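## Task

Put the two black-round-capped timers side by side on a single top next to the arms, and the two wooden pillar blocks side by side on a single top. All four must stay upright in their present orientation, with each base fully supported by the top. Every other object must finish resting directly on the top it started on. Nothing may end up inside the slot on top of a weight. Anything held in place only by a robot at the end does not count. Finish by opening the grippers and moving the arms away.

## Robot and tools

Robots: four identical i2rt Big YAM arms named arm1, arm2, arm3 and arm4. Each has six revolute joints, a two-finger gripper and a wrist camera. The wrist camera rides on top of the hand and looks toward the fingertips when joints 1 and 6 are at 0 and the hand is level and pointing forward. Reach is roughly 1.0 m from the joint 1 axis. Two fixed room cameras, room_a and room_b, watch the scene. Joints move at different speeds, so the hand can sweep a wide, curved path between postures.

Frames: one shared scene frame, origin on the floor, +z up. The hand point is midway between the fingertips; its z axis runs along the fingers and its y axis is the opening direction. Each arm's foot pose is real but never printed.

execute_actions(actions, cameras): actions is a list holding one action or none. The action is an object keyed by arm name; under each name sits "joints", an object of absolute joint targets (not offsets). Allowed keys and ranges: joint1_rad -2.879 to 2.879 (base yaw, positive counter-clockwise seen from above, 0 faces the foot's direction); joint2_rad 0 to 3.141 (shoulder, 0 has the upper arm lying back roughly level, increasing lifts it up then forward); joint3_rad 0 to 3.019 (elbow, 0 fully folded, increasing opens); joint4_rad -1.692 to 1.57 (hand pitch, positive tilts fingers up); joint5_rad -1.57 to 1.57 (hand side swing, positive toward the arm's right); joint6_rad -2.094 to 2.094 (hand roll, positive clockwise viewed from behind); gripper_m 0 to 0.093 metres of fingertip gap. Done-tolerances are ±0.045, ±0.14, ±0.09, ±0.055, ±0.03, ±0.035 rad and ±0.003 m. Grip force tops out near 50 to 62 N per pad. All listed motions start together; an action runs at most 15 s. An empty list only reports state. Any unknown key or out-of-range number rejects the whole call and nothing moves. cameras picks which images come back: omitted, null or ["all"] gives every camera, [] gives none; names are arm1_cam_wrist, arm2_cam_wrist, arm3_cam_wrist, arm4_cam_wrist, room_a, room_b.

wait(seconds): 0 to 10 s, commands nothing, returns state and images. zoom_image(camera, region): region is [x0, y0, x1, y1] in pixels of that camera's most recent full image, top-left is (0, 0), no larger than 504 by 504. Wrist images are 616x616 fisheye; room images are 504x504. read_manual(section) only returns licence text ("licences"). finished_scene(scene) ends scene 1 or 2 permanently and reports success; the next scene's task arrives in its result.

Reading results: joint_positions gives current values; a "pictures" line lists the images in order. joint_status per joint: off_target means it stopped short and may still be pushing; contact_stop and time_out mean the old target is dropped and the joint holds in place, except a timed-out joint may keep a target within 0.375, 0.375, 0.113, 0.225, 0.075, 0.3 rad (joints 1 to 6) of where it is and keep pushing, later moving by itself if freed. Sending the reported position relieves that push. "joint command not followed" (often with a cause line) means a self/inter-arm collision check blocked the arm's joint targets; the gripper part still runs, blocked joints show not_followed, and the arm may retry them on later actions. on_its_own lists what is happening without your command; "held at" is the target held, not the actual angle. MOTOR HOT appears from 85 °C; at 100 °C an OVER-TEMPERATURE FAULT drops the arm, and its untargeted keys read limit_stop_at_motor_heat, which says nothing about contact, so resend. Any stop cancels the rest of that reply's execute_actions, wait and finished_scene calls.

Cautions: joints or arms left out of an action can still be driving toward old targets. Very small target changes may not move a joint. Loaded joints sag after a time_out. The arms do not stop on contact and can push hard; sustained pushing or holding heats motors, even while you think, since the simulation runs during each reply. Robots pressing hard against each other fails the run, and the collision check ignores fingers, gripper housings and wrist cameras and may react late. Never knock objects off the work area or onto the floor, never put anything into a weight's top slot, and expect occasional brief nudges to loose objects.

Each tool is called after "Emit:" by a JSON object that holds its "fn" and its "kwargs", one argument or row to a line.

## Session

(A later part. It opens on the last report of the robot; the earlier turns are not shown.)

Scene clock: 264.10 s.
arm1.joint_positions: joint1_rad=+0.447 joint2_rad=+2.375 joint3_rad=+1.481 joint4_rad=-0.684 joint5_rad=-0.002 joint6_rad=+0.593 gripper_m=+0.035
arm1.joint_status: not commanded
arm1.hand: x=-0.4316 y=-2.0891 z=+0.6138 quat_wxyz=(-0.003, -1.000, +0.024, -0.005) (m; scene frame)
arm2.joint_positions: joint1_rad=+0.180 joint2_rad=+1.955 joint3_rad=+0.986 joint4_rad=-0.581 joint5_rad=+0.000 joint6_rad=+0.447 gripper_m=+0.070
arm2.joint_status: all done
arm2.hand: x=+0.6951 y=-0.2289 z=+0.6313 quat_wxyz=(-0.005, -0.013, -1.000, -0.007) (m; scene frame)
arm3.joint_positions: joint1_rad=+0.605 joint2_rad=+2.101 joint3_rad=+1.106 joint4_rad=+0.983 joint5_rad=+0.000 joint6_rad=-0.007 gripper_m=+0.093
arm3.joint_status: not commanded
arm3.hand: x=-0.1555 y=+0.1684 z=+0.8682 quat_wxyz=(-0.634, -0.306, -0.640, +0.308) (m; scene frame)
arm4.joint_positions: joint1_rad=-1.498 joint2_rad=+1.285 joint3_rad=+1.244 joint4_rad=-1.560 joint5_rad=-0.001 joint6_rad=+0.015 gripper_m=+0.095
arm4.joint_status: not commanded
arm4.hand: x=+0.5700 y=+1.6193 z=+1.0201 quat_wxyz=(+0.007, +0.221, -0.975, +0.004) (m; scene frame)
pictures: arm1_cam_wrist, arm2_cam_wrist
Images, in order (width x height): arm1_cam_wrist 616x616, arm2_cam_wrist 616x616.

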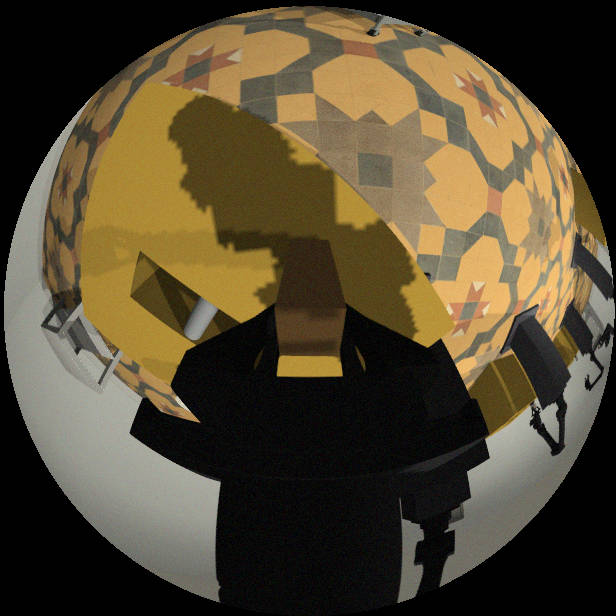

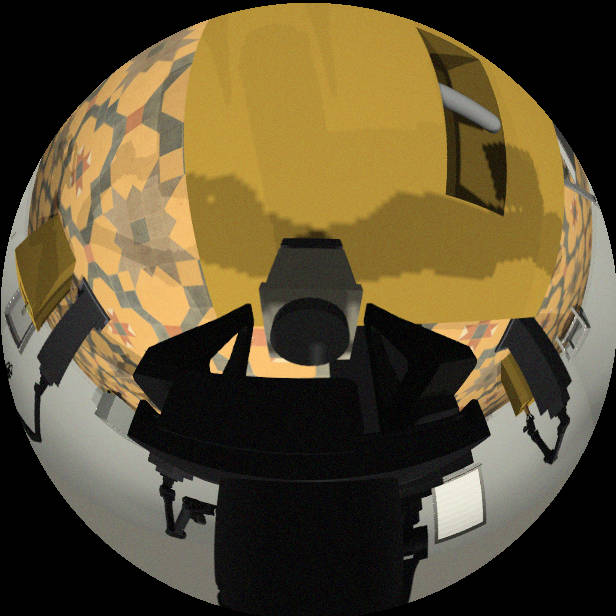

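Emit:
{"fn": "execute_actions", "kwargs": {
  "actions": [
    {"arm1":{"joints":{"joint2_rad":2.1,"joint4_rad":-0.95}},"arm2":{"joints":{"gripper_m":0.03}}}
  ],
  "cameras": []
}}

Emit:
{"fn": "execute_actions", "kwargs": {
  "actions": [
    {"arm2":{"joints":{"joint2_rad":1.65,"joint3_rad":1.05,"joint4_rad":-0.96}}}
  ],
  "cameras": ["arm1_cam_wrist","arm2_cam_wrist"]
}}

Scene clock: 284.00 s.
arm1.joint_positions: joint1_rad=+0.447 joint2_rad=+2.076 joint3_rad=+1.495 joint4_rad=-0.935 joint5_rad=-0.002 joint6_rad=+0.593 gripper_m=+0.035
arm1.joint_status: all done
arm1.hand: x=-0.4476 y=-2.0969 z=+0.7871 quat_wxyz=(-0.020, -0.999, +0.024, +0.021) (m; scene frame)
arm2.joint_positions: joint1_rad=+0.180 joint2_rad=+1.955 joint3_rad=+0.986 joint4_rad=-0.581 joint5_rad=+0.000 joint6_rad=+0.448 gripper_m=+0.047
arm2.joint_status: gripper_m off_target (ended at +0.047, target +0.030)
arm2.hand: x=+0.6952 y=-0.2289 z=+0.6313 quat_wxyz=(-0.005, -0.013, -1.000, -0.007) (m; scene frame)
arm3.joint_positions: joint1_rad=+0.605 joint2_rad=+2.101 joint3_rad=+1.106 joint4_rad=+0.983 joint5_rad=+0.000 joint6_rad=-0.007 gripper_m=+0.093
arm3.joint_status: not commanded
arm3.hand: x=-0.1555 y=+0.1684 z=+0.8682 quat_wxyz=(-0.634, -0.306, -0.640, +0.308) (m; scene frame)
arm4.joint_positions: joint1_rad=-1.498 joint2_rad=+1.285 joint3_rad=+1.244 joint4_rad=-1.560 joint5_rad=-0.001 joint6_rad=+0.015 gripper_m=+0.095
arm4.joint_status: not commanded
arm4.hand: x=+0.5700 y=+1.6193 z=+1.0201 quat_wxyz=(+0.007, +0.221, -0.975, +0.004) (m; scene frame)
pictures: none
No camera images: the call's "cameras" was empty. Leave "cameras" out to get every camera's image.

Scene clock: 285.20 s.
arm1.joint_positions: joint1_rad=+0.447 joint2_rad=+2.076 joint3_rad=+1.495 joint4_rad=-0.935 joint5_rad=-0.002 joint6_rad=+0.593 gripper_m=+0.035
arm1.joint_status: not commanded
arm1.hand: x=-0.4476 y=-2.0969 z=+0.7871 quat_wxyz=(-0.020, -0.999, +0.024, +0.021) (m; scene frame)
arm2.joint_positions: joint1_rad=+0.180 joint2_rad=+1.641 joint3_rad=+1.028 joint4_rad=-0.951 joint5_rad=+0.000 joint6_rad=+0.448 gripper_m=+0.047
arm2.joint_status: all done
arm2.hand: x=+0.6803 y=-0.2369 z=+0.7738 quat_wxyz=(+0.002, -0.013, -1.000, -0.004) (m; scene frame)
arm3.joint_positions: joint1_rad=+0.605 joint2_rad=+2.101 joint3_rad=+1.106 joint4_rad=+0.983 joint5_rad=+0.000 joint6_rad=-0.007 gripper_m=+0.093
arm3.joint_status: not commanded
arm3.hand: x=-0.1555 y=+0.1684 z=+0.8682 quat_wxyz=(-0.634, -0.306, -0.640, +0.308) (m; scene frame)
arm4.joint_positions: joint1_rad=-1.498 joint2_rad=+1.285 joint3_rad=+1.244 joint4_rad=-1.560 joint5_rad=-0.001 joint6_rad=+0.015 gripper_m=+0.095
arm4.joint_status: not commanded
arm4.hand: x=+0.5700 y=+1.6193 z=+1.0201 quat_wxyz=(+0.007, +0.221, -0.975, +0.004) (m; scene frame)
pictures: arm1_cam_wrist, arm2_cam_wrist
Images, in order (width x height): arm1_cam_wrist 616x616, arm2_cam_wrist 616x616.

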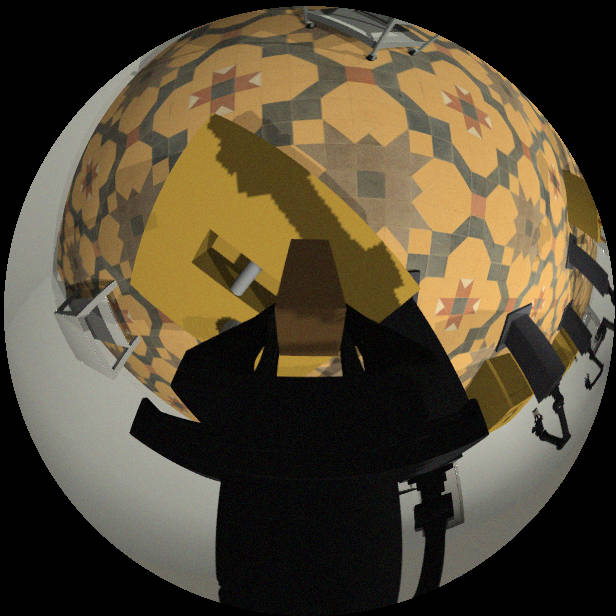

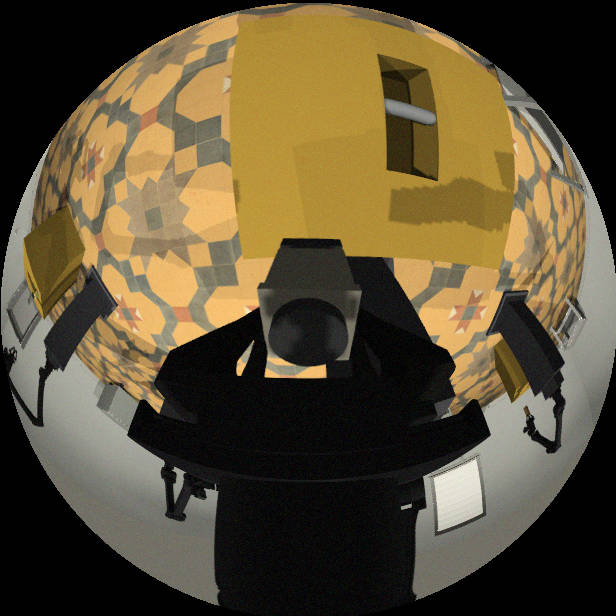

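Emit:
{"fn": "execute_actions", "kwargs": {
  "actions": [
    {"arm1":{"joints":{"joint1_rad":-1.848,"joint2_rad":1.97,"joint3_rad":1.72,"joint4_rad":-1.315,"joint6_rad":1.57}},"arm2":{"joints":{"joint1_rad":1.983,"joint2_rad":1.99,"joint3_rad":1.912,"joint4_rad":-1.475,"joint6_rad":1.58}}}
  ],
  "cameras": ["arm3_cam_wrist","arm2_cam_wrist","room_b"]
}}

Scene clock: 305.97 s.
arm1.joint_positions: joint1_rad=-1.849 joint2_rad=+1.972 joint3_rad=+1.710 joint4_rad=-1.299 joint5_rad=+0.001 joint6_rad=+1.562 gripper_m=+0.035
arm1.joint_status: all done
arm1.hand: x=+0.1710 y=-1.1923 z=+0.9158 quat_wxyz=(+0.003, +0.085, +0.996, +0.001) (m; scene frame)
arm2.joint_positions: joint1_rad=+1.993 joint2_rad=+2.001 joint3_rad=+1.892 joint4_rad=-1.466 joint5_rad=-0.002 joint6_rad=+1.566 gripper_m=+0.047
arm2.joint_status: all done
arm2.hand: x=-0.0929 y=+0.0763 z=+0.9031 quat_wxyz=(+0.004, +0.327, -0.945, -0.001) (m; scene frame)
arm3.joint_positions: joint1_rad=+0.605 joint2_rad=+2.101 joint3_rad=+1.106 joint4_rad=+0.983 joint5_rad=+0.000 joint6_rad=-0.007 gripper_m=+0.093
arm3.joint_status: not commanded
arm3.hand: x=-0.1555 y=+0.1684 z=+0.8682 quat_wxyz=(-0.634, -0.306, -0.640, +0.308) (m; scene frame)
arm4.joint_positions: joint1_rad=-1.498 joint2_rad=+1.285 joint3_rad=+1.244 joint4_rad=-1.560 joint5_rad=-0.001 joint6_rad=+0.015 gripper_m=+0.095
arm4.joint_status: not commanded
arm4.hand: x=+0.5700 y=+1.6193 z=+1.0201 quat_wxyz=(+0.007, +0.221, -0.975, +0.004) (m; scene frame)
pictures: arm2_cam_wrist, arm3_cam_wrist, room_b
Images, in order (width x height): arm2_cam_wrist 616x616, arm3_cam_wrist 616x616, room_b 504x504.

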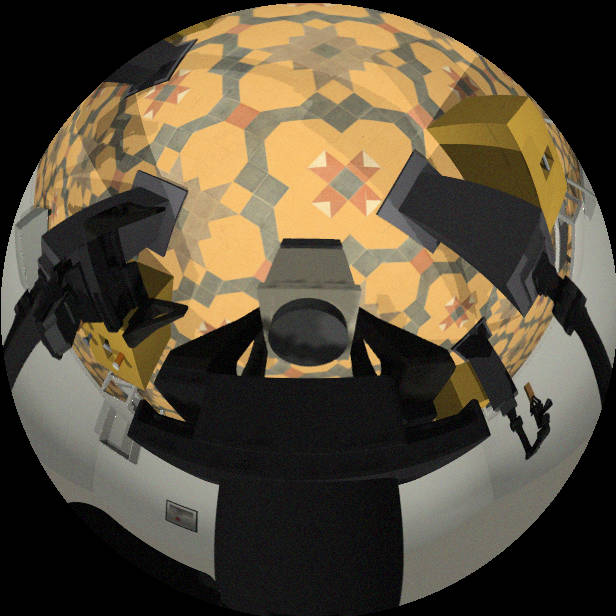

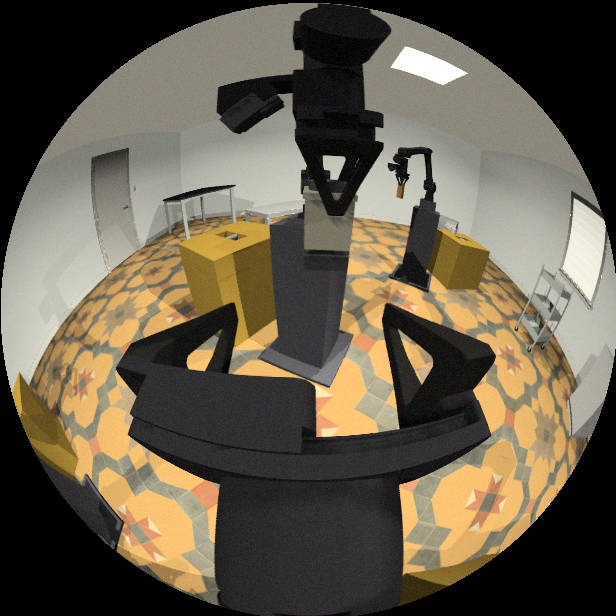

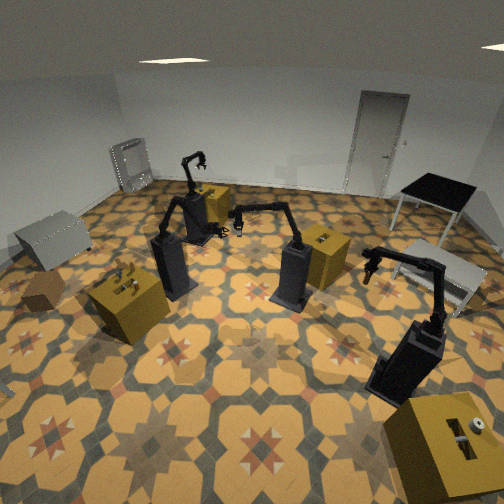

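Emit:
{"fn": "execute_actions", "kwargs": {
  "actions": [
    {"arm3":{"joints":{"joint1_rad":0.585,"joint2_rad":2.18,"joint3_rad":1.33,"joint4_rad":0.86}},"arm4":{"joints":{"joint1_rad":1.89,"joint2_rad":1.63,"joint3_rad":1.67,"joint4_rad":-1.58,"joint6_rad":1.57,"gripper_m":0.093}}}
  ],
  "cameras": ["arm3_cam_wrist","arm2_cam_wrist"]
}}

Scene clock: 333.87 s.
arm1.joint_positions: joint1_rad=-1.849 joint2_rad=+1.972 joint3_rad=+1.710 joint4_rad=-1.299 joint5_rad=+0.001 joint6_rad=+1.562 gripper_m=+0.035
arm1.joint_status: not commanded
arm1.hand: x=+0.1710 y=-1.1923 z=+0.9158 quat_wxyz=(+0.003, +0.085, +0.996, +0.001) (m; scene frame)
arm2.joint_positions: joint1_rad=+1.993 joint2_rad=+2.001 joint3_rad=+1.892 joint4_rad=-1.466 joint5_rad=-0.002 joint6_rad=+1.566 gripper_m=+0.047
arm2.joint_status: not commanded
arm2.hand: x=-0.0929 y=+0.0763 z=+0.9031 quat_wxyz=(+0.004, +0.327, -0.945, -0.001) (m; scene frame)
arm3.joint_positions: joint1_rad=+0.601 joint2_rad=+2.187 joint3_rad=+1.291 joint4_rad=+0.875 joint5_rad=+0.000 joint6_rad=-0.007 gripper_m=+0.093
arm3.joint_status: all done
arm3.hand: x=-0.1238 y=+0.1234 z=+0.8665 quat_wxyz=(-0.631, -0.309, -0.642, +0.308) (m; scene frame)
arm4.joint_positions: joint1_rad=+1.897 joint2_rad=+1.657 joint3_rad=+1.628 joint4_rad=-1.577 joint5_rad=+0.000 joint6_rad=+1.554 gripper_m=+0.093
arm4.joint_status: all done
arm4.hand: x=-0.1223 y=+1.1389 z=+1.0022 quat_wxyz=(-0.021, +0.913, -0.408, +0.014) (m; scene frame)
pictures: arm2_cam_wrist, arm3_cam_wrist
Images, in order (width x height): arm2_cam_wrist 616x616, arm3_cam_wrist 616x616.

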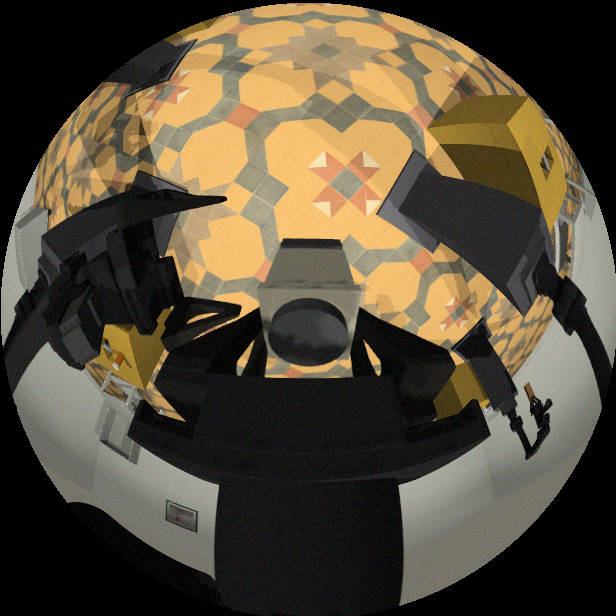

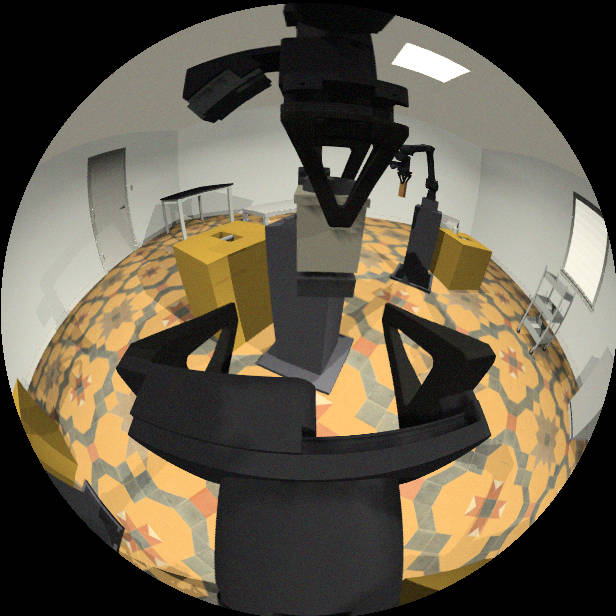

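Emit:
{"fn": "execute_actions", "kwargs": {
  "actions": [
    {"arm3":{"joints":{"joint1_rad":0.565,"joint2_rad":2.27,"joint3_rad":1.545,"joint4_rad":0.755}}}
  ],
  "cameras": ["arm3_cam_wrist","arm2_cam_wrist"]
}}

Scene clock: 348.00 s.
arm1.joint_positions: joint1_rad=-1.849 joint2_rad=+1.972 joint3_rad=+1.710 joint4_rad=-1.299 joint5_rad=+0.001 joint6_rad=+1.562 gripper_m=+0.035
arm1.joint_status: not commanded
arm1.hand: x=+0.1710 y=-1.1923 z=+0.9158 quat_wxyz=(+0.003, +0.085, +0.996, +0.001) (m; scene frame)
arm2.joint_positions: joint1_rad=+1.993 joint2_rad=+2.001 joint3_rad=+1.892 joint4_rad=-1.466 joint5_rad=-0.002 joint6_rad=+1.566 gripper_m=+0.047
arm2.joint_status: not commanded
arm2.hand: x=-0.0929 y=+0.0763 z=+0.9031 quat_wxyz=(+0.004, +0.327, -0.945, -0.001) (m; scene frame)
arm3.joint_positions: joint1_rad=+0.575 joint2_rad=+2.277 joint3_rad=+1.500 joint4_rad=+0.770 joint5_rad=+0.000 joint6_rad=-0.007 gripper_m=+0.093
arm3.joint_status: all done
arm3.hand: x=-0.1061 y=+0.0653 z=+0.8746 quat_wxyz=(-0.631, -0.315, -0.633, +0.318) (m; scene frame)
arm4.joint_positions: joint1_rad=+1.897 joint2_rad=+1.657 joint3_rad=+1.628 joint4_rad=-1.577 joint5_rad=+0.000 joint6_rad=+1.554 gripper_m=+0.093
arm4.joint_status: not commanded
arm4.hand: x=-0.1223 y=+1.1389 z=+1.0022 quat_wxyz=(-0.021, +0.913, -0.408, +0.014) (m; scene frame)
pictures: arm2_cam_wrist, arm3_cam_wrist
Images, in order (width x height): arm2_cam_wrist 616x616, arm3_cam_wrist 616x616.

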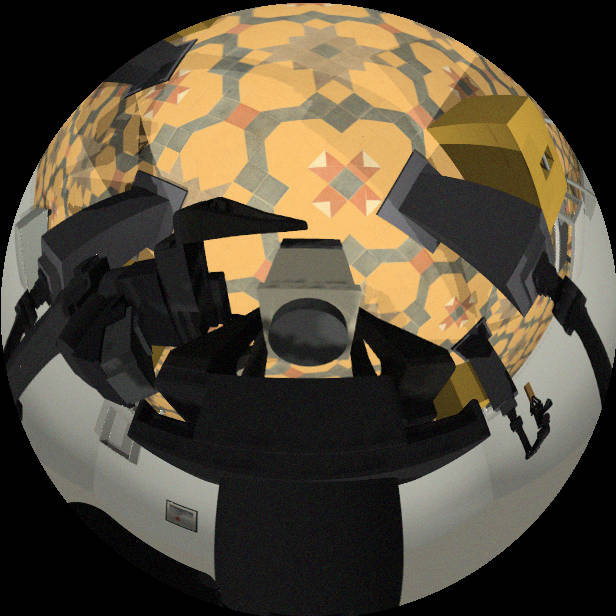

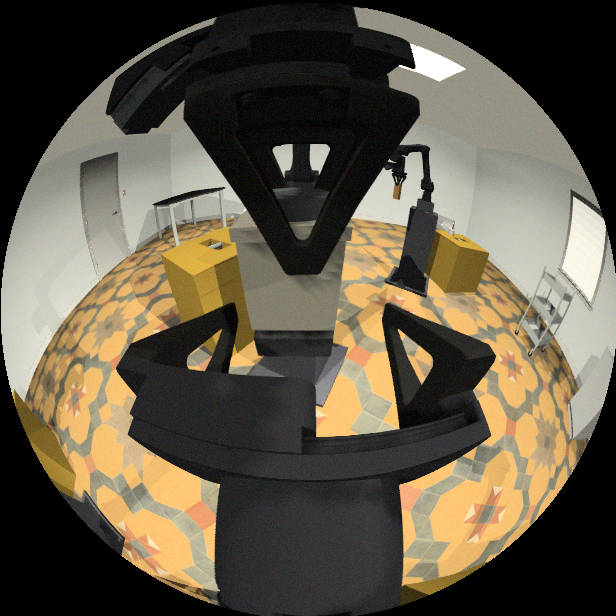

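Emit:
{"fn": "execute_actions", "kwargs": {
  "actions": [
    {"arm3":{"joints":{"joint5_rad":-0.05}}}
  ],
  "cameras": []
}}

Emit:
{"fn": "execute_actions", "kwargs": {
  "actions": [
    {"arm3":{"joints":{"gripper_m":0.03}}}
  ],
  "cameras": ["arm3_cam_wrist","arm2_cam_wrist"]
}}

Scene clock: 358.90 s.
arm1.joint_positions: joint1_rad=-1.849 joint2_rad=+1.972 joint3_rad=+1.710 joint4_rad=-1.299 joint5_rad=+0.001 joint6_rad=+1.562 gripper_m=+0.035
arm1.joint_status: not commanded
arm1.hand: x=+0.1710 y=-1.1923 z=+0.9158 quat_wxyz=(+0.003, +0.085, +0.996, +0.001) (m; scene frame)
arm2.joint_positions: joint1_rad=+1.993 joint2_rad=+2.001 joint3_rad=+1.892 joint4_rad=-1.466 joint5_rad=-0.002 joint6_rad=+1.566 gripper_m=+0.047
arm2.joint_status: not commanded
arm2.hand: x=-0.0929 y=+0.0763 z=+0.9031 quat_wxyz=(+0.004, +0.327, -0.945, -0.001) (m; scene frame)
arm3.joint_positions: joint1_rad=+0.575 joint2_rad=+2.277 joint3_rad=+1.500 joint4_rad=+0.770 joint5_rad=-0.046 joint6_rad=-0.007 gripper_m=+0.093
arm3.joint_status: all done
arm3.hand: x=-0.0998 y=+0.0702 z=+0.8746 quat_wxyz=(-0.638, -0.300, -0.640, +0.304) (m; scene frame)
arm4.joint_positions: joint1_rad=+1.897 joint2_rad=+1.657 joint3_rad=+1.628 joint4_rad=-1.577 joint5_rad=+0.000 joint6_rad=+1.554 gripper_m=+0.093
arm4.joint_status: not commanded
arm4.hand: x=-0.1223 y=+1.1389 z=+1.0022 quat_wxyz=(-0.021, +0.913, -0.408, +0.014) (m; scene frame)
pictures: none
No camera images: the call's "cameras" was empty. Leave "cameras" out to get every camera's image.

Scene clock: 359.53 s.
arm1.joint_positions: joint1_rad=-1.849 joint2_rad=+1.972 joint3_rad=+1.710 joint4_rad=-1.299 joint5_rad=+0.001 joint6_rad=+1.562 gripper_m=+0.035
arm1.joint_status: not commanded
arm1.hand: x=+0.1710 y=-1.1923 z=+0.9158 quat_wxyz=(+0.003, +0.085, +0.996, +0.001) (m; scene frame)
arm2.joint_positions: joint1_rad=+1.993 joint2_rad=+2.001 joint3_rad=+1.892 joint4_rad=-1.466 joint5_rad=-0.004 joint6_rad=+1.566 gripper_m=+0.047
arm2.joint_status: not commanded
arm2.hand: x=-0.0932 y=+0.0760 z=+0.9031 quat_wxyz=(+0.005, +0.327, -0.945, -0.001) (m; scene frame)
arm3.joint_positions: joint1_rad=+0.575 joint2_rad=+2.277 joint3_rad=+1.500 joint4_rad=+0.770 joint5_rad=-0.048 joint6_rad=-0.003 gripper_m=+0.044
arm3.joint_status: gripper_m off_target (ended at +0.044, target +0.030)
arm3.hand: x=-0.0995 y=+0.0705 z=+0.8746 quat_wxyz=(-0.639, -0.301, -0.640, +0.302) (m; scene frame)
arm4.joint_positions: joint1_rad=+1.897 joint2_rad=+1.657 joint3_rad=+1.628 joint4_rad=-1.577 joint5_rad=+0.000 joint6_rad=+1.554 gripper_m=+0.093
arm4.joint_status: not commanded
arm4.hand: x=-0.1223 y=+1.1389 z=+1.0022 quat_wxyz=(-0.021, +0.913, -0.408, +0.014) (m; scene frame)
pictures: arm2_cam_wrist, arm3_cam_wrist
Images, in order (width x height): arm2_cam_wrist 616x616, arm3_cam_wrist 616x616.

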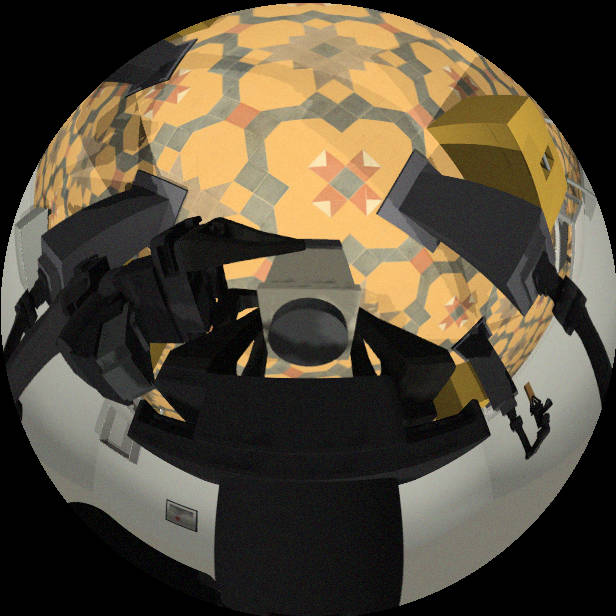

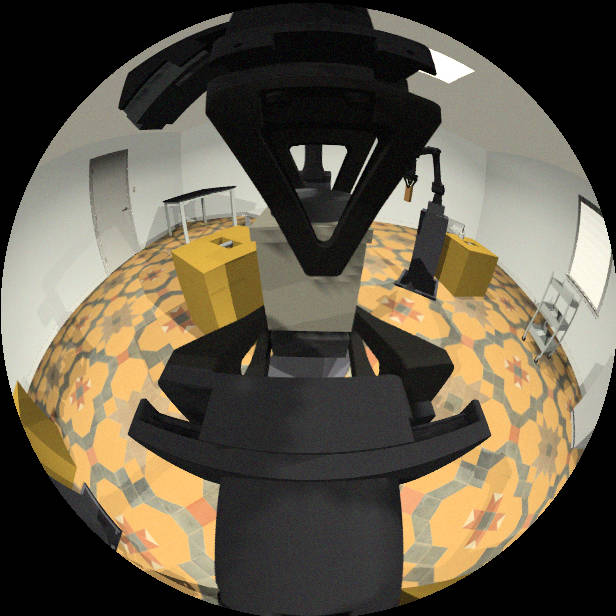

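Emit:
{"fn": "execute_actions", "kwargs": {
  "actions": [
    {"arm2":{"joints":{"gripper_m":0.066}}}
  ],
  "cameras": []
}}

Emit:
{"fn": "execute_actions", "kwargs": {
  "actions": [
    {"arm2":{"joints":{"joint2_rad":1.82,"joint4_rad":-1.64}}}
  ],
  "cameras": ["arm3_cam_wrist"]
}}

Scene clock: 377.27 s.
arm1.joint_positions: joint1_rad=-1.849 joint2_rad=+1.972 joint3_rad=+1.710 joint4_rad=-1.299 joint5_rad=+0.001 joint6_rad=+1.562 gripper_m=+0.035
arm1.joint_status: not commanded
arm1.hand: x=+0.1710 y=-1.1923 z=+0.9158 quat_wxyz=(+0.003, +0.085, +0.996, +0.001) (m; scene frame)
arm2.joint_positions: joint1_rad=+1.992 joint2_rad=+2.001 joint3_rad=+1.892 joint4_rad=-1.466 joint5_rad=-0.002 joint6_rad=+1.567 gripper_m=+0.066
arm2.joint_status: all done
arm2.hand: x=-0.0928 y=+0.0764 z=+0.9034 quat_wxyz=(+0.004, +0.327, -0.945, -0.001) (m; scene frame)
arm3.joint_positions: joint1_rad=+0.575 joint2_rad=+2.277 joint3_rad=+1.500 joint4_rad=+0.765 joint5_rad=-0.048 joint6_rad=-0.003 gripper_m=+0.044
arm3.joint_status: not commanded
arm3.hand: x=-0.0995 y=+0.0705 z=+0.8736 quat_wxyz=(-0.638, -0.302, -0.642, +0.301) (m; scene frame)
arm4.joint_positions: joint1_rad=+1.897 joint2_rad=+1.657 joint3_rad=+1.628 joint4_rad=-1.577 joint5_rad=+0.000 joint6_rad=+1.554 gripper_m=+0.093
arm4.joint_status: not commanded
arm4.hand: x=-0.1223 y=+1.1389 z=+1.0022 quat_wxyz=(-0.021, +0.913, -0.408, +0.014) (m; scene frame)
pictures: none
No camera images: the call's "cameras" was empty. Leave "cameras" out to get every camera's image.

Scene clock: 378.53 s.
arm1.joint_positions: joint1_rad=-1.849 joint2_rad=+1.972 joint3_rad=+1.710 joint4_rad=-1.299 joint5_rad=+0.001 joint6_rad=+1.562 gripper_m=+0.035
arm1.joint_status: not commanded
arm1.hand: x=+0.1710 y=-1.1923 z=+0.9158 quat_wxyz=(+0.003, +0.085, +0.996, +0.001) (m; scene frame)
arm2.joint_positions: joint1_rad=+1.992 joint2_rad=+1.808 joint3_rad=+1.892 joint4_rad=-1.633 joint5_rad=-0.002 joint6_rad=+1.567 gripper_m=+0.066
arm2.joint_status: all done
arm2.hand: x=-0.0563 y=+0.0305 z=+1.0130 quat_wxyz=(+0.008, +0.327, -0.945, -0.014) (m; scene frame)
arm3.joint_positions: joint1_rad=+0.575 joint2_rad=+2.275 joint3_rad=+1.517 joint4_rad=+0.765 joint5_rad=-0.048 joint6_rad=-0.003 gripper_m=+0.044
arm3.joint_status: not commanded
arm3.hand: x=-0.0969 y=+0.0669 z=+0.8838 quat_wxyz=(-0.644, -0.299, -0.636, +0.304) (m; scene frame)
arm4.joint_positions: joint1_rad=+1.897 joint2_rad=+1.657 joint3_rad=+1.628 joint4_rad=-1.577 joint5_rad=+0.000 joint6_rad=+1.554 gripper_m=+0.093
arm4.joint_status: not commanded
arm4.hand: x=-0.1223 y=+1.1389 z=+1.0022 quat_wxyz=(-0.021, +0.913, -0.408, +0.014) (m; scene frame)
pictures: arm3_cam_wrist
Images, in order (width x height): arm3_cam_wrist 616x616.

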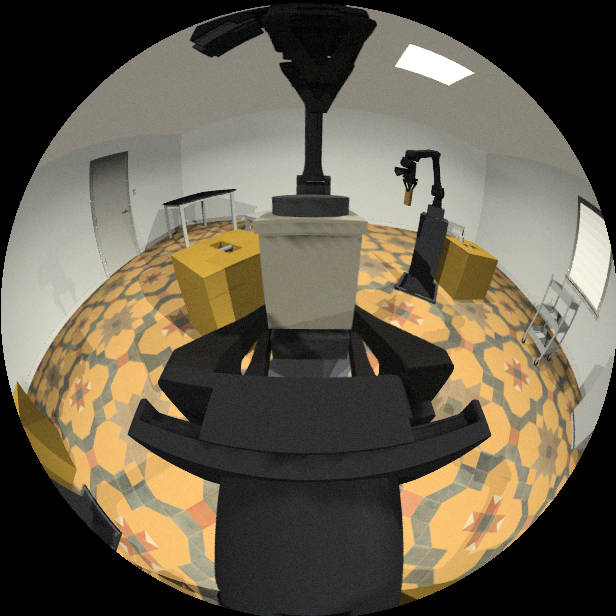

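Emit:
{"fn": "execute_actions", "kwargs": {
  "actions": [
    {"arm2":{"joints":{"joint1_rad":-1.6,"joint2_rad":1.97,"joint3_rad":0.965,"joint4_rad":1.03,"joint6_rad":0,"gripper_m":0.093}},"arm3":{"joints":{"joint2_rad":1.993,"joint3_rad":0.82,"joint4_rad":1.195,"joint5_rad":0}}}
  ],
  "cameras": []
}}

Emit:
{"fn": "execute_actions", "kwargs": {
  "actions": [
    {"arm2":{"joints":{"joint1_rad":-1.98}},"arm3":{"joints":{"joint1_rad":2.18}}}
  ]
}}

Scene clock: 406.53 s.
arm1.joint_positions: joint1_rad=-1.849 joint2_rad=+1.972 joint3_rad=+1.710 joint4_rad=-1.299 joint5_rad=+0.001 joint6_rad=+1.562 gripper_m=+0.035
arm1.joint_status: not commanded
arm1.hand: x=+0.1710 y=-1.1923 z=+0.9158 quat_wxyz=(+0.003, +0.085, +0.996, +0.001) (m; scene frame)
arm2.joint_positions: joint1_rad=-1.608 joint2_rad=+1.978 joint3_rad=+0.968 joint4_rad=+1.013 joint5_rad=+0.001 joint6_rad=+0.013 gripper_m=+0.093
arm2.joint_status: all done
arm2.hand: x=+0.4258 y=-1.0819 z=+0.8624 quat_wxyz=(-0.548, -0.449, -0.548, +0.445) (m; scene frame)
arm3.joint_positions: joint1_rad=+0.575 joint2_rad=+2.013 joint3_rad=+0.803 joint4_rad=+1.163 joint5_rad=-0.004 joint6_rad=-0.003 gripper_m=+0.044
arm3.joint_status: all done
arm3.hand: x=-0.2324 y=+0.2354 z=+0.8429 quat_wxyz=(-0.620, -0.321, -0.646, +0.309) (m; scene frame)
arm4.joint_positions: joint1_rad=+1.897 joint2_rad=+1.657 joint3_rad=+1.628 joint4_rad=-1.577 joint5_rad=+0.000 joint6_rad=+1.554 gripper_m=+0.093
arm4.joint_status: not commanded
arm4.hand: x=-0.1223 y=+1.1389 z=+1.0022 quat_wxyz=(-0.021, +0.913, -0.408, +0.014) (m; scene frame)
pictures: none
No camera images: the call's "cameras" was empty. Leave "cameras" out to get every camera's image.

Scene clock: 408.43 s.
arm1.joint_positions: joint1_rad=-1.849 joint2_rad=+1.972 joint3_rad=+1.710 joint4_rad=-1.299 joint5_rad=+0.001 joint6_rad=+1.562 gripper_m=+0.035
arm1.joint_status: not commanded
arm1.hand: x=+0.1710 y=-1.1923 z=+0.9158 quat_wxyz=(+0.003, +0.085, +0.996, +0.001) (m; scene frame)
arm2.joint_positions: joint1_rad=-1.984 joint2_rad=+1.978 joint3_rad=+0.968 joint4_rad=+1.013 joint5_rad=+0.001 joint6_rad=+0.012 gripper_m=+0.093
arm2.joint_status: all done
arm2.hand: x=+0.1703 y=-1.0856 z=+0.8648 quat_wxyz=(-0.455, -0.542, -0.454, +0.541) (m; scene frame)
arm3.joint_positions: joint1_rad=+2.182 joint2_rad=+2.013 joint3_rad=+0.803 joint4_rad=+1.163 joint5_rad=-0.002 joint6_rad=-0.003 gripper_m=+0.044
arm3.joint_status: all done
arm3.hand: x=-0.1204 y=+1.1292 z=+0.8401 quat_wxyz=(-0.652, +0.245, -0.680, -0.228) (m; scene frame)
arm4.joint_positions: joint1_rad=+1.897 joint2_rad=+1.657 joint3_rad=+1.628 joint4_rad=-1.577 joint5_rad=+0.000 joint6_rad=+1.554 gripper_m=+0.093
arm4.joint_status: not commanded
arm4.hand: x=-0.1223 y=+1.1389 z=+1.0022 quat_wxyz=(-0.021, +0.913, -0.408, +0.014) (m; scene frame)
pictures: arm1_cam_wrist, arm2_cam_wrist, arm3_cam_wrist, arm4_cam_wrist, room_a, room_b
Images, in order (width x height): arm1_cam_wrist 616x616, arm2_cam_wrist 616x616, arm3_cam_wrist 616x616, arm4_cam_wrist 616x616, room_a 504x504, room_b 504x504.

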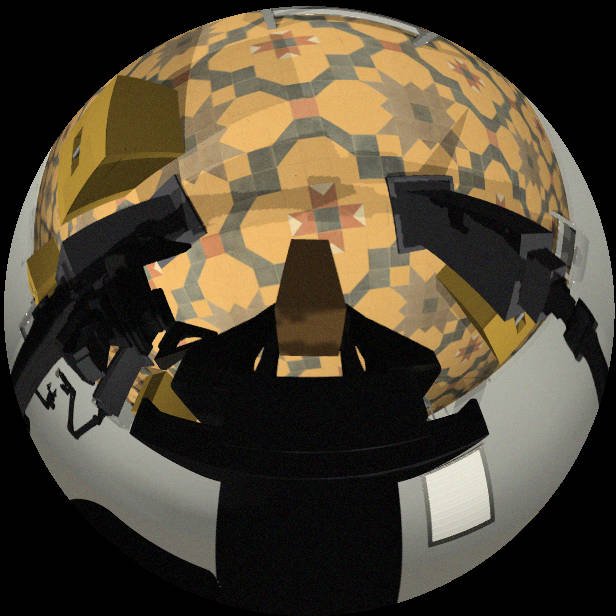

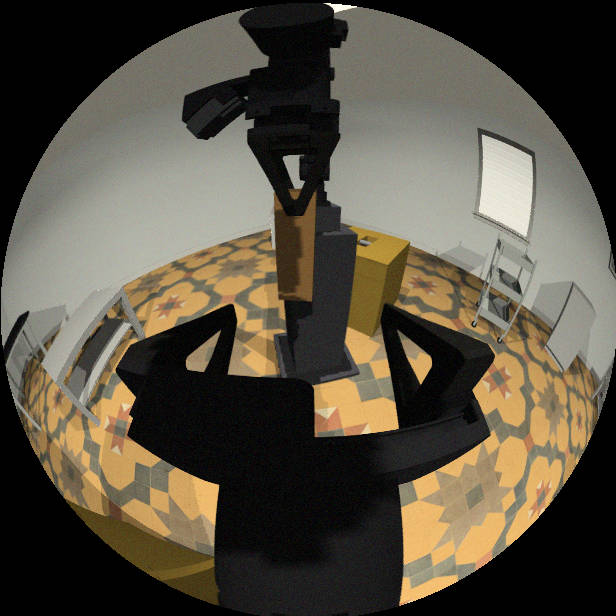

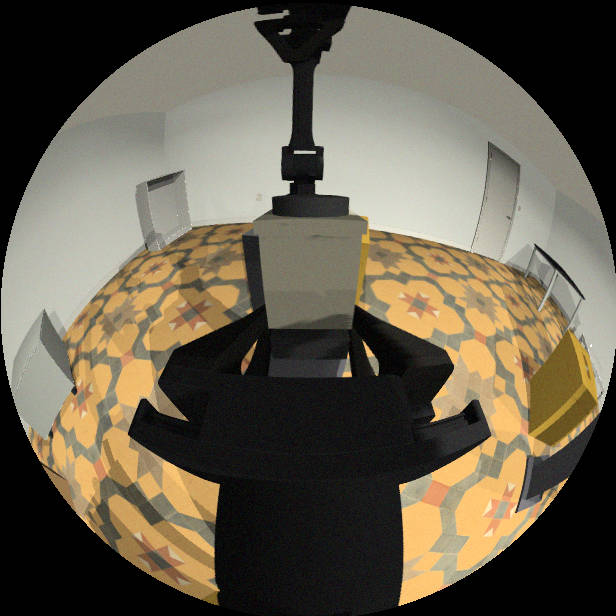

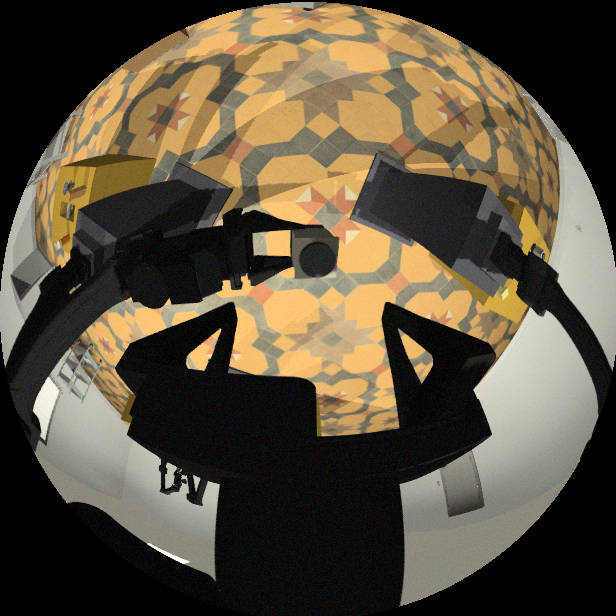

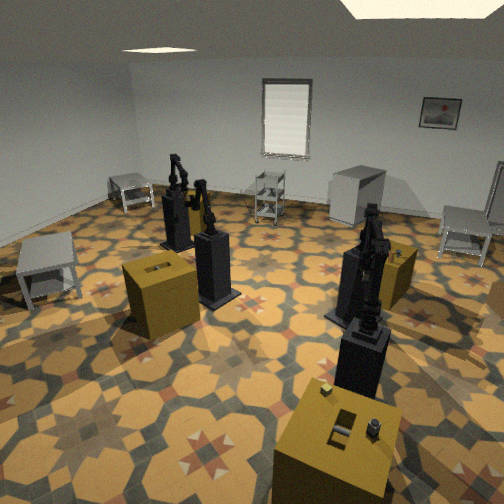

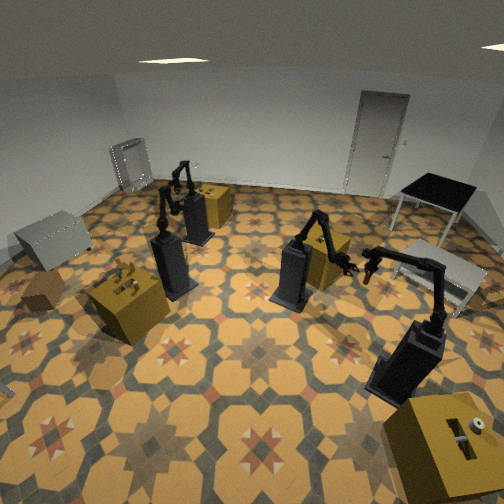

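Emit:
{"fn": "execute_actions", "kwargs": {
  "actions": [
    {"arm2":{"joints":{"joint1_rad":-1.955,"joint2_rad":2.145,"joint3_rad":1.34,"joint4_rad":0.825}},"arm3":{"joints":{"joint4_rad":1.235}},"arm4":{"joints":{"joint1_rad":1.92,"joint2_rad":1.63,"joint3_rad":1.43,"joint4_rad":-1.335,"gripper_m":0.085}}}
  ],
  "cameras": ["arm1_cam_wrist","arm2_cam_wrist","arm3_cam_wrist","arm4_cam_wrist"]
}}

Scene clock: 445.43 s.
arm1.joint_positions: joint1_rad=-1.849 joint2_rad=+1.972 joint3_rad=+1.710 joint4_rad=-1.299 joint5_rad=+0.001 joint6_rad=+1.562 gripper_m=+0.035
arm1.joint_status: not commanded
arm1.hand: x=+0.1710 y=-1.1923 z=+0.9158 quat_wxyz=(+0.003, +0.085, +0.996, +0.001) (m; scene frame)
arm2.joint_positions: joint1_rad=-1.962 joint2_rad=+2.144 joint3_rad=+1.313 joint4_rad=+0.831 joint5_rad=+0.001 joint6_rad=+0.012 gripper_m=+0.093
arm2.joint_status: all done
arm2.hand: x=+0.1690 y=-1.1914 z=+0.8655 quat_wxyz=(-0.460, -0.538, -0.461, +0.535) (m; scene frame)
arm3.joint_positions: joint1_rad=+2.182 joint2_rad=+2.013 joint3_rad=+0.803 joint4_rad=+1.199 joint5_rad=-0.002 joint6_rad=-0.003 gripper_m=+0.044
arm3.joint_status: all done
arm3.hand: x=-0.1202 y=+1.1294 z=+0.8488 quat_wxyz=(-0.664, +0.240, -0.669, -0.232) (m; scene frame)
arm4.joint_positions: joint1_rad=+1.910 joint2_rad=+1.637 joint3_rad=+1.417 joint4_rad=-1.347 joint5_rad=+0.000 joint6_rad=+1.554 gripper_m=+0.085
arm4.joint_status: all done
arm4.hand: x=-0.1122 y=+1.1386 z=+0.9319 quat_wxyz=(-0.002, +0.916, -0.402, +0.005) (m; scene frame)
pictures: arm1_cam_wrist, arm2_cam_wrist, arm3_cam_wrist, arm4_cam_wrist
Images, in order (width x height): arm1_cam_wrist 616x616, arm2_cam_wrist 616x616, arm3_cam_wrist 616x616, arm4_cam_wrist 616x616.

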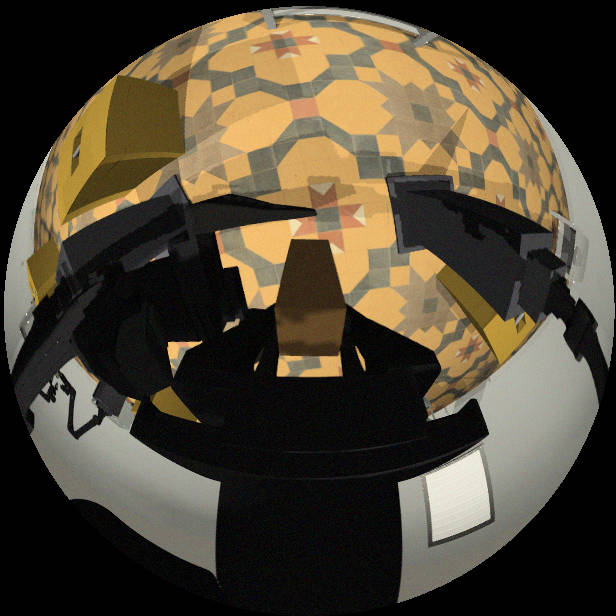

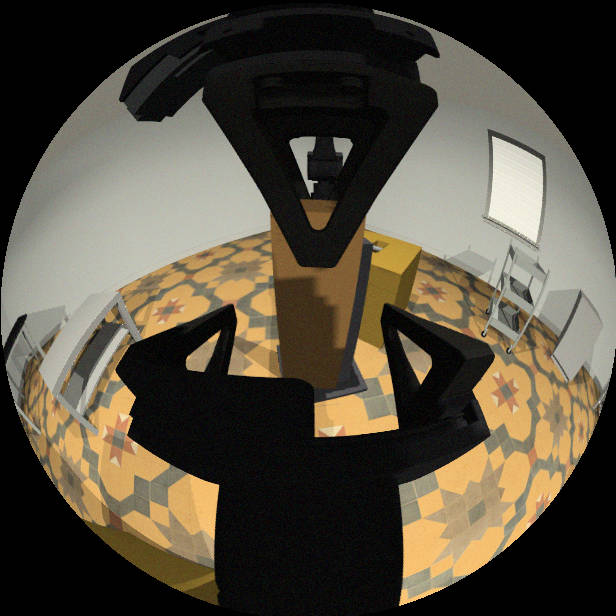

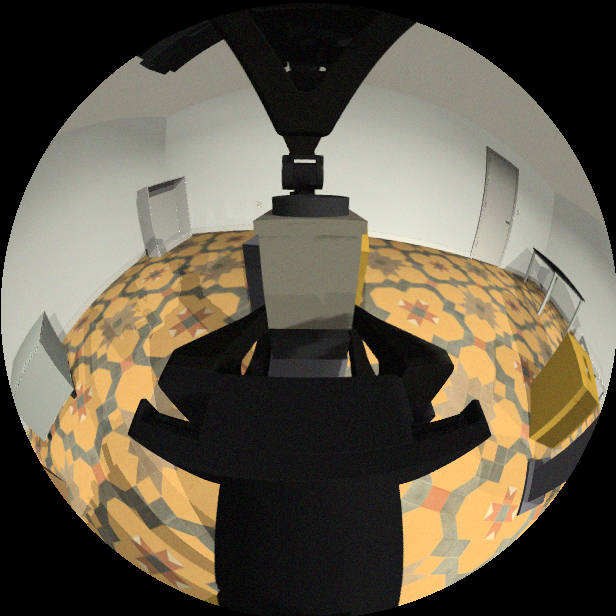

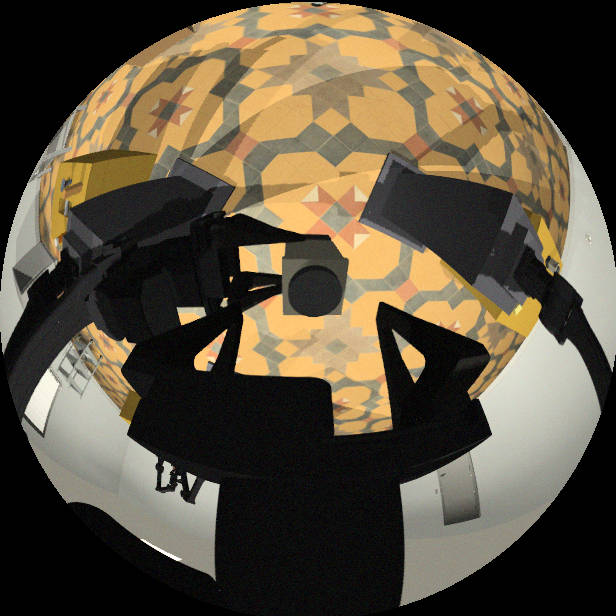

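Emit:
{"fn": "execute_actions", "kwargs": {
  "actions": [
    {"arm2":{"joints":{"gripper_m":0.015}},"arm4":{"joints":{"joint2_rad":1.675,"joint3_rad":1.338,"joint4_rad":-1.205}}}
  ],
  "cameras": ["arm2_cam_wrist","arm3_cam_wrist","arm4_cam_wrist"]
}}

Scene clock: 464.63 s.
arm1.joint_positions: joint1_rad=-1.850 joint2_rad=+1.972 joint3_rad=+1.710 joint4_rad=-1.299 joint5_rad=+0.003 joint6_rad=+1.557 gripper_m=+0.035
arm1.joint_status: not commanded
arm1.hand: x=+0.1716 y=-1.1924 z=+0.9158 quat_wxyz=(+0.004, +0.083, +0.997, +0.001) (m; scene frame)
arm2.joint_positions: joint1_rad=-1.963 joint2_rad=+2.144 joint3_rad=+1.313 joint4_rad=+0.831 joint5_rad=+0.008 joint6_rad=+0.012 gripper_m=+0.035
arm2.joint_status: gripper_m off_target (ended at +0.035, target +0.015)
arm2.hand: x=+0.1676 y=-1.1912 z=+0.8655 quat_wxyz=(-0.458, -0.540, -0.459, +0.537) (m; scene frame)
arm3.joint_positions: joint1_rad=+2.182 joint2_rad=+2.013 joint3_rad=+0.803 joint4_rad=+1.199 joint5_rad=-0.002 joint6_rad=-0.003 gripper_m=+0.044
arm3.joint_status: not commanded
arm3.hand: x=-0.1202 y=+1.1294 z=+0.8488 quat_wxyz=(-0.664, +0.240, -0.669, -0.232) (m; scene frame)
arm4.joint_positions: joint1_rad=+1.910 joint2_rad=+1.676 joint3_rad=+1.328 joint4_rad=-1.216 joint5_rad=+0.000 joint6_rad=+1.554 gripper_m=+0.085
arm4.joint_status: all done
arm4.hand: x=-0.1123 y=+1.1379 z=+0.8809 quat_wxyz=(-0.002, +0.916, -0.402, +0.005) (m; scene frame)
pictures: arm2_cam_wrist, arm3_cam_wrist, arm4_cam_wrist
Images, in order (width x height): arm2_cam_wrist 616x616, arm3_cam_wrist 616x616, arm4_cam_wrist 616x616.

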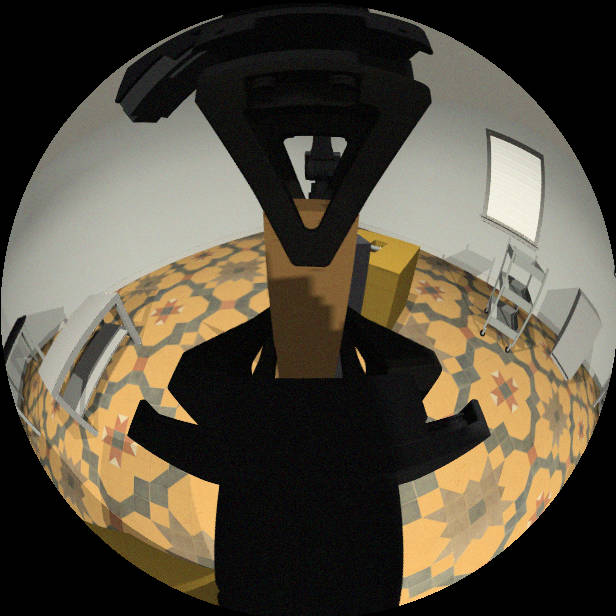

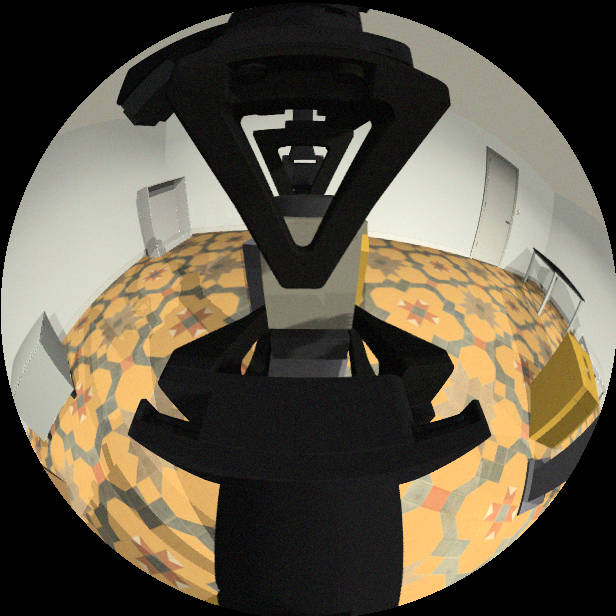

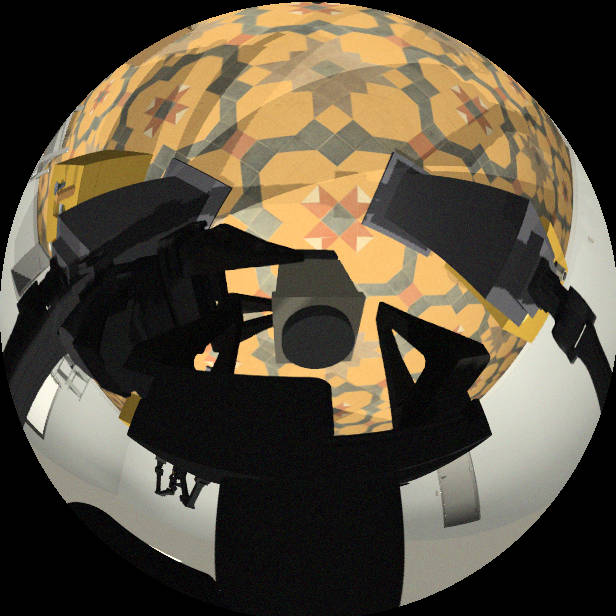

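Emit:
{"fn": "execute_actions", "kwargs": {
  "actions": [
    {"arm1":{"joints":{"gripper_m":0.065}},"arm4":{"joints":{"joint3_rad":1.30,"joint4_rad":-1.17}}}
  ],
  "cameras": ["arm3_cam_wrist","arm4_cam_wrist"]
}}

Scene clock: 474.53 s.
arm1.joint_positions: joint1_rad=-1.850 joint2_rad=+1.972 joint3_rad=+1.710 joint4_rad=-1.299 joint5_rad=+0.003 joint6_rad=+1.563 gripper_m=+0.065
arm1.joint_status: all done
arm1.hand: x=+0.1716 y=-1.1924 z=+0.9158 quat_wxyz=(+0.004, +0.086, +0.996, +0.001) (m; scene frame)
arm2.joint_positions: joint1_rad=-1.962 joint2_rad=+2.144 joint3_rad=+1.313 joint4_rad=+0.829 joint5_rad=+0.002 joint6_rad=+0.012 gripper_m=+0.035
arm2.joint_status: not commanded
arm2.hand: x=+0.1690 y=-1.1914 z=+0.8651 quat_wxyz=(-0.460, -0.538, -0.461, +0.535) (m; scene frame)
arm3.joint_positions: joint1_rad=+2.182 joint2_rad=+2.013 joint3_rad=+0.803 joint4_rad=+1.199 joint5_rad=-0.002 joint6_rad=-0.003 gripper_m=+0.044
arm3.joint_status: not commanded
arm3.hand: x=-0.1202 y=+1.1294 z=+0.8488 quat_wxyz=(-0.664, +0.240, -0.669, -0.232) (m; scene frame)
arm4.joint_positions: joint1_rad=+1.910 joint2_rad=+1.676 joint3_rad=+1.294 joint4_rad=-1.182 joint5_rad=+0.000 joint6_rad=+1.554 gripper_m=+0.085
arm4.joint_status: all done
arm4.hand: x=-0.1086 y=+1.1411 z=+0.8687 quat_wxyz=(-0.002, +0.916, -0.402, +0.005) (m; scene frame)
pictures: arm3_cam_wrist, arm4_cam_wrist
Images, in order (width x height): arm3_cam_wrist 616x616, arm4_cam_wrist 616x616.

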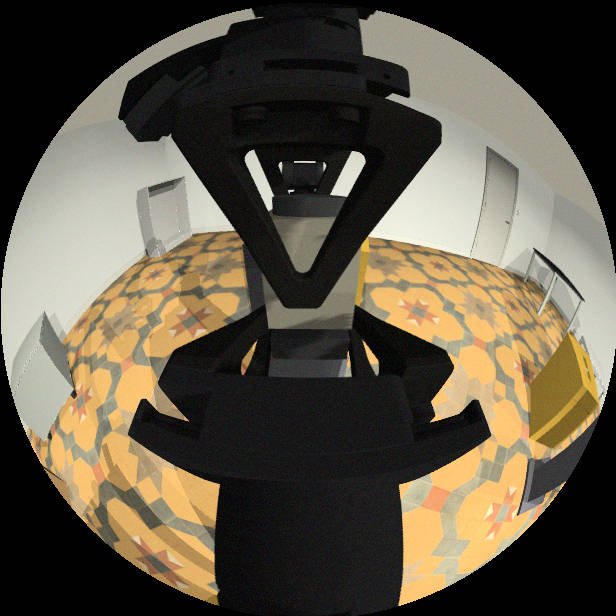

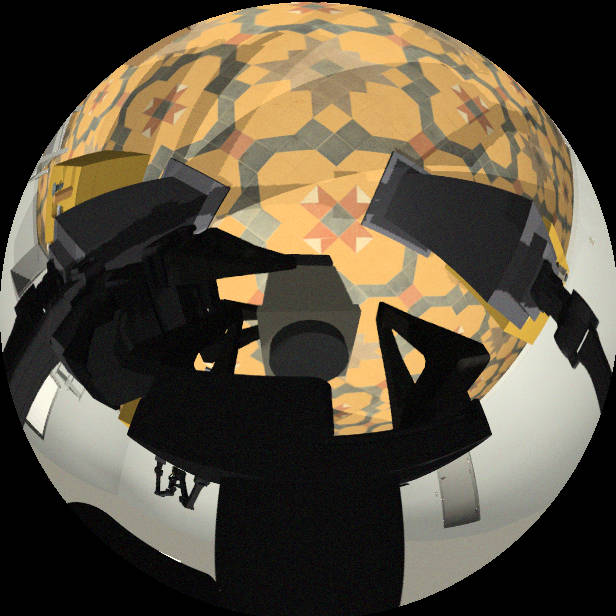

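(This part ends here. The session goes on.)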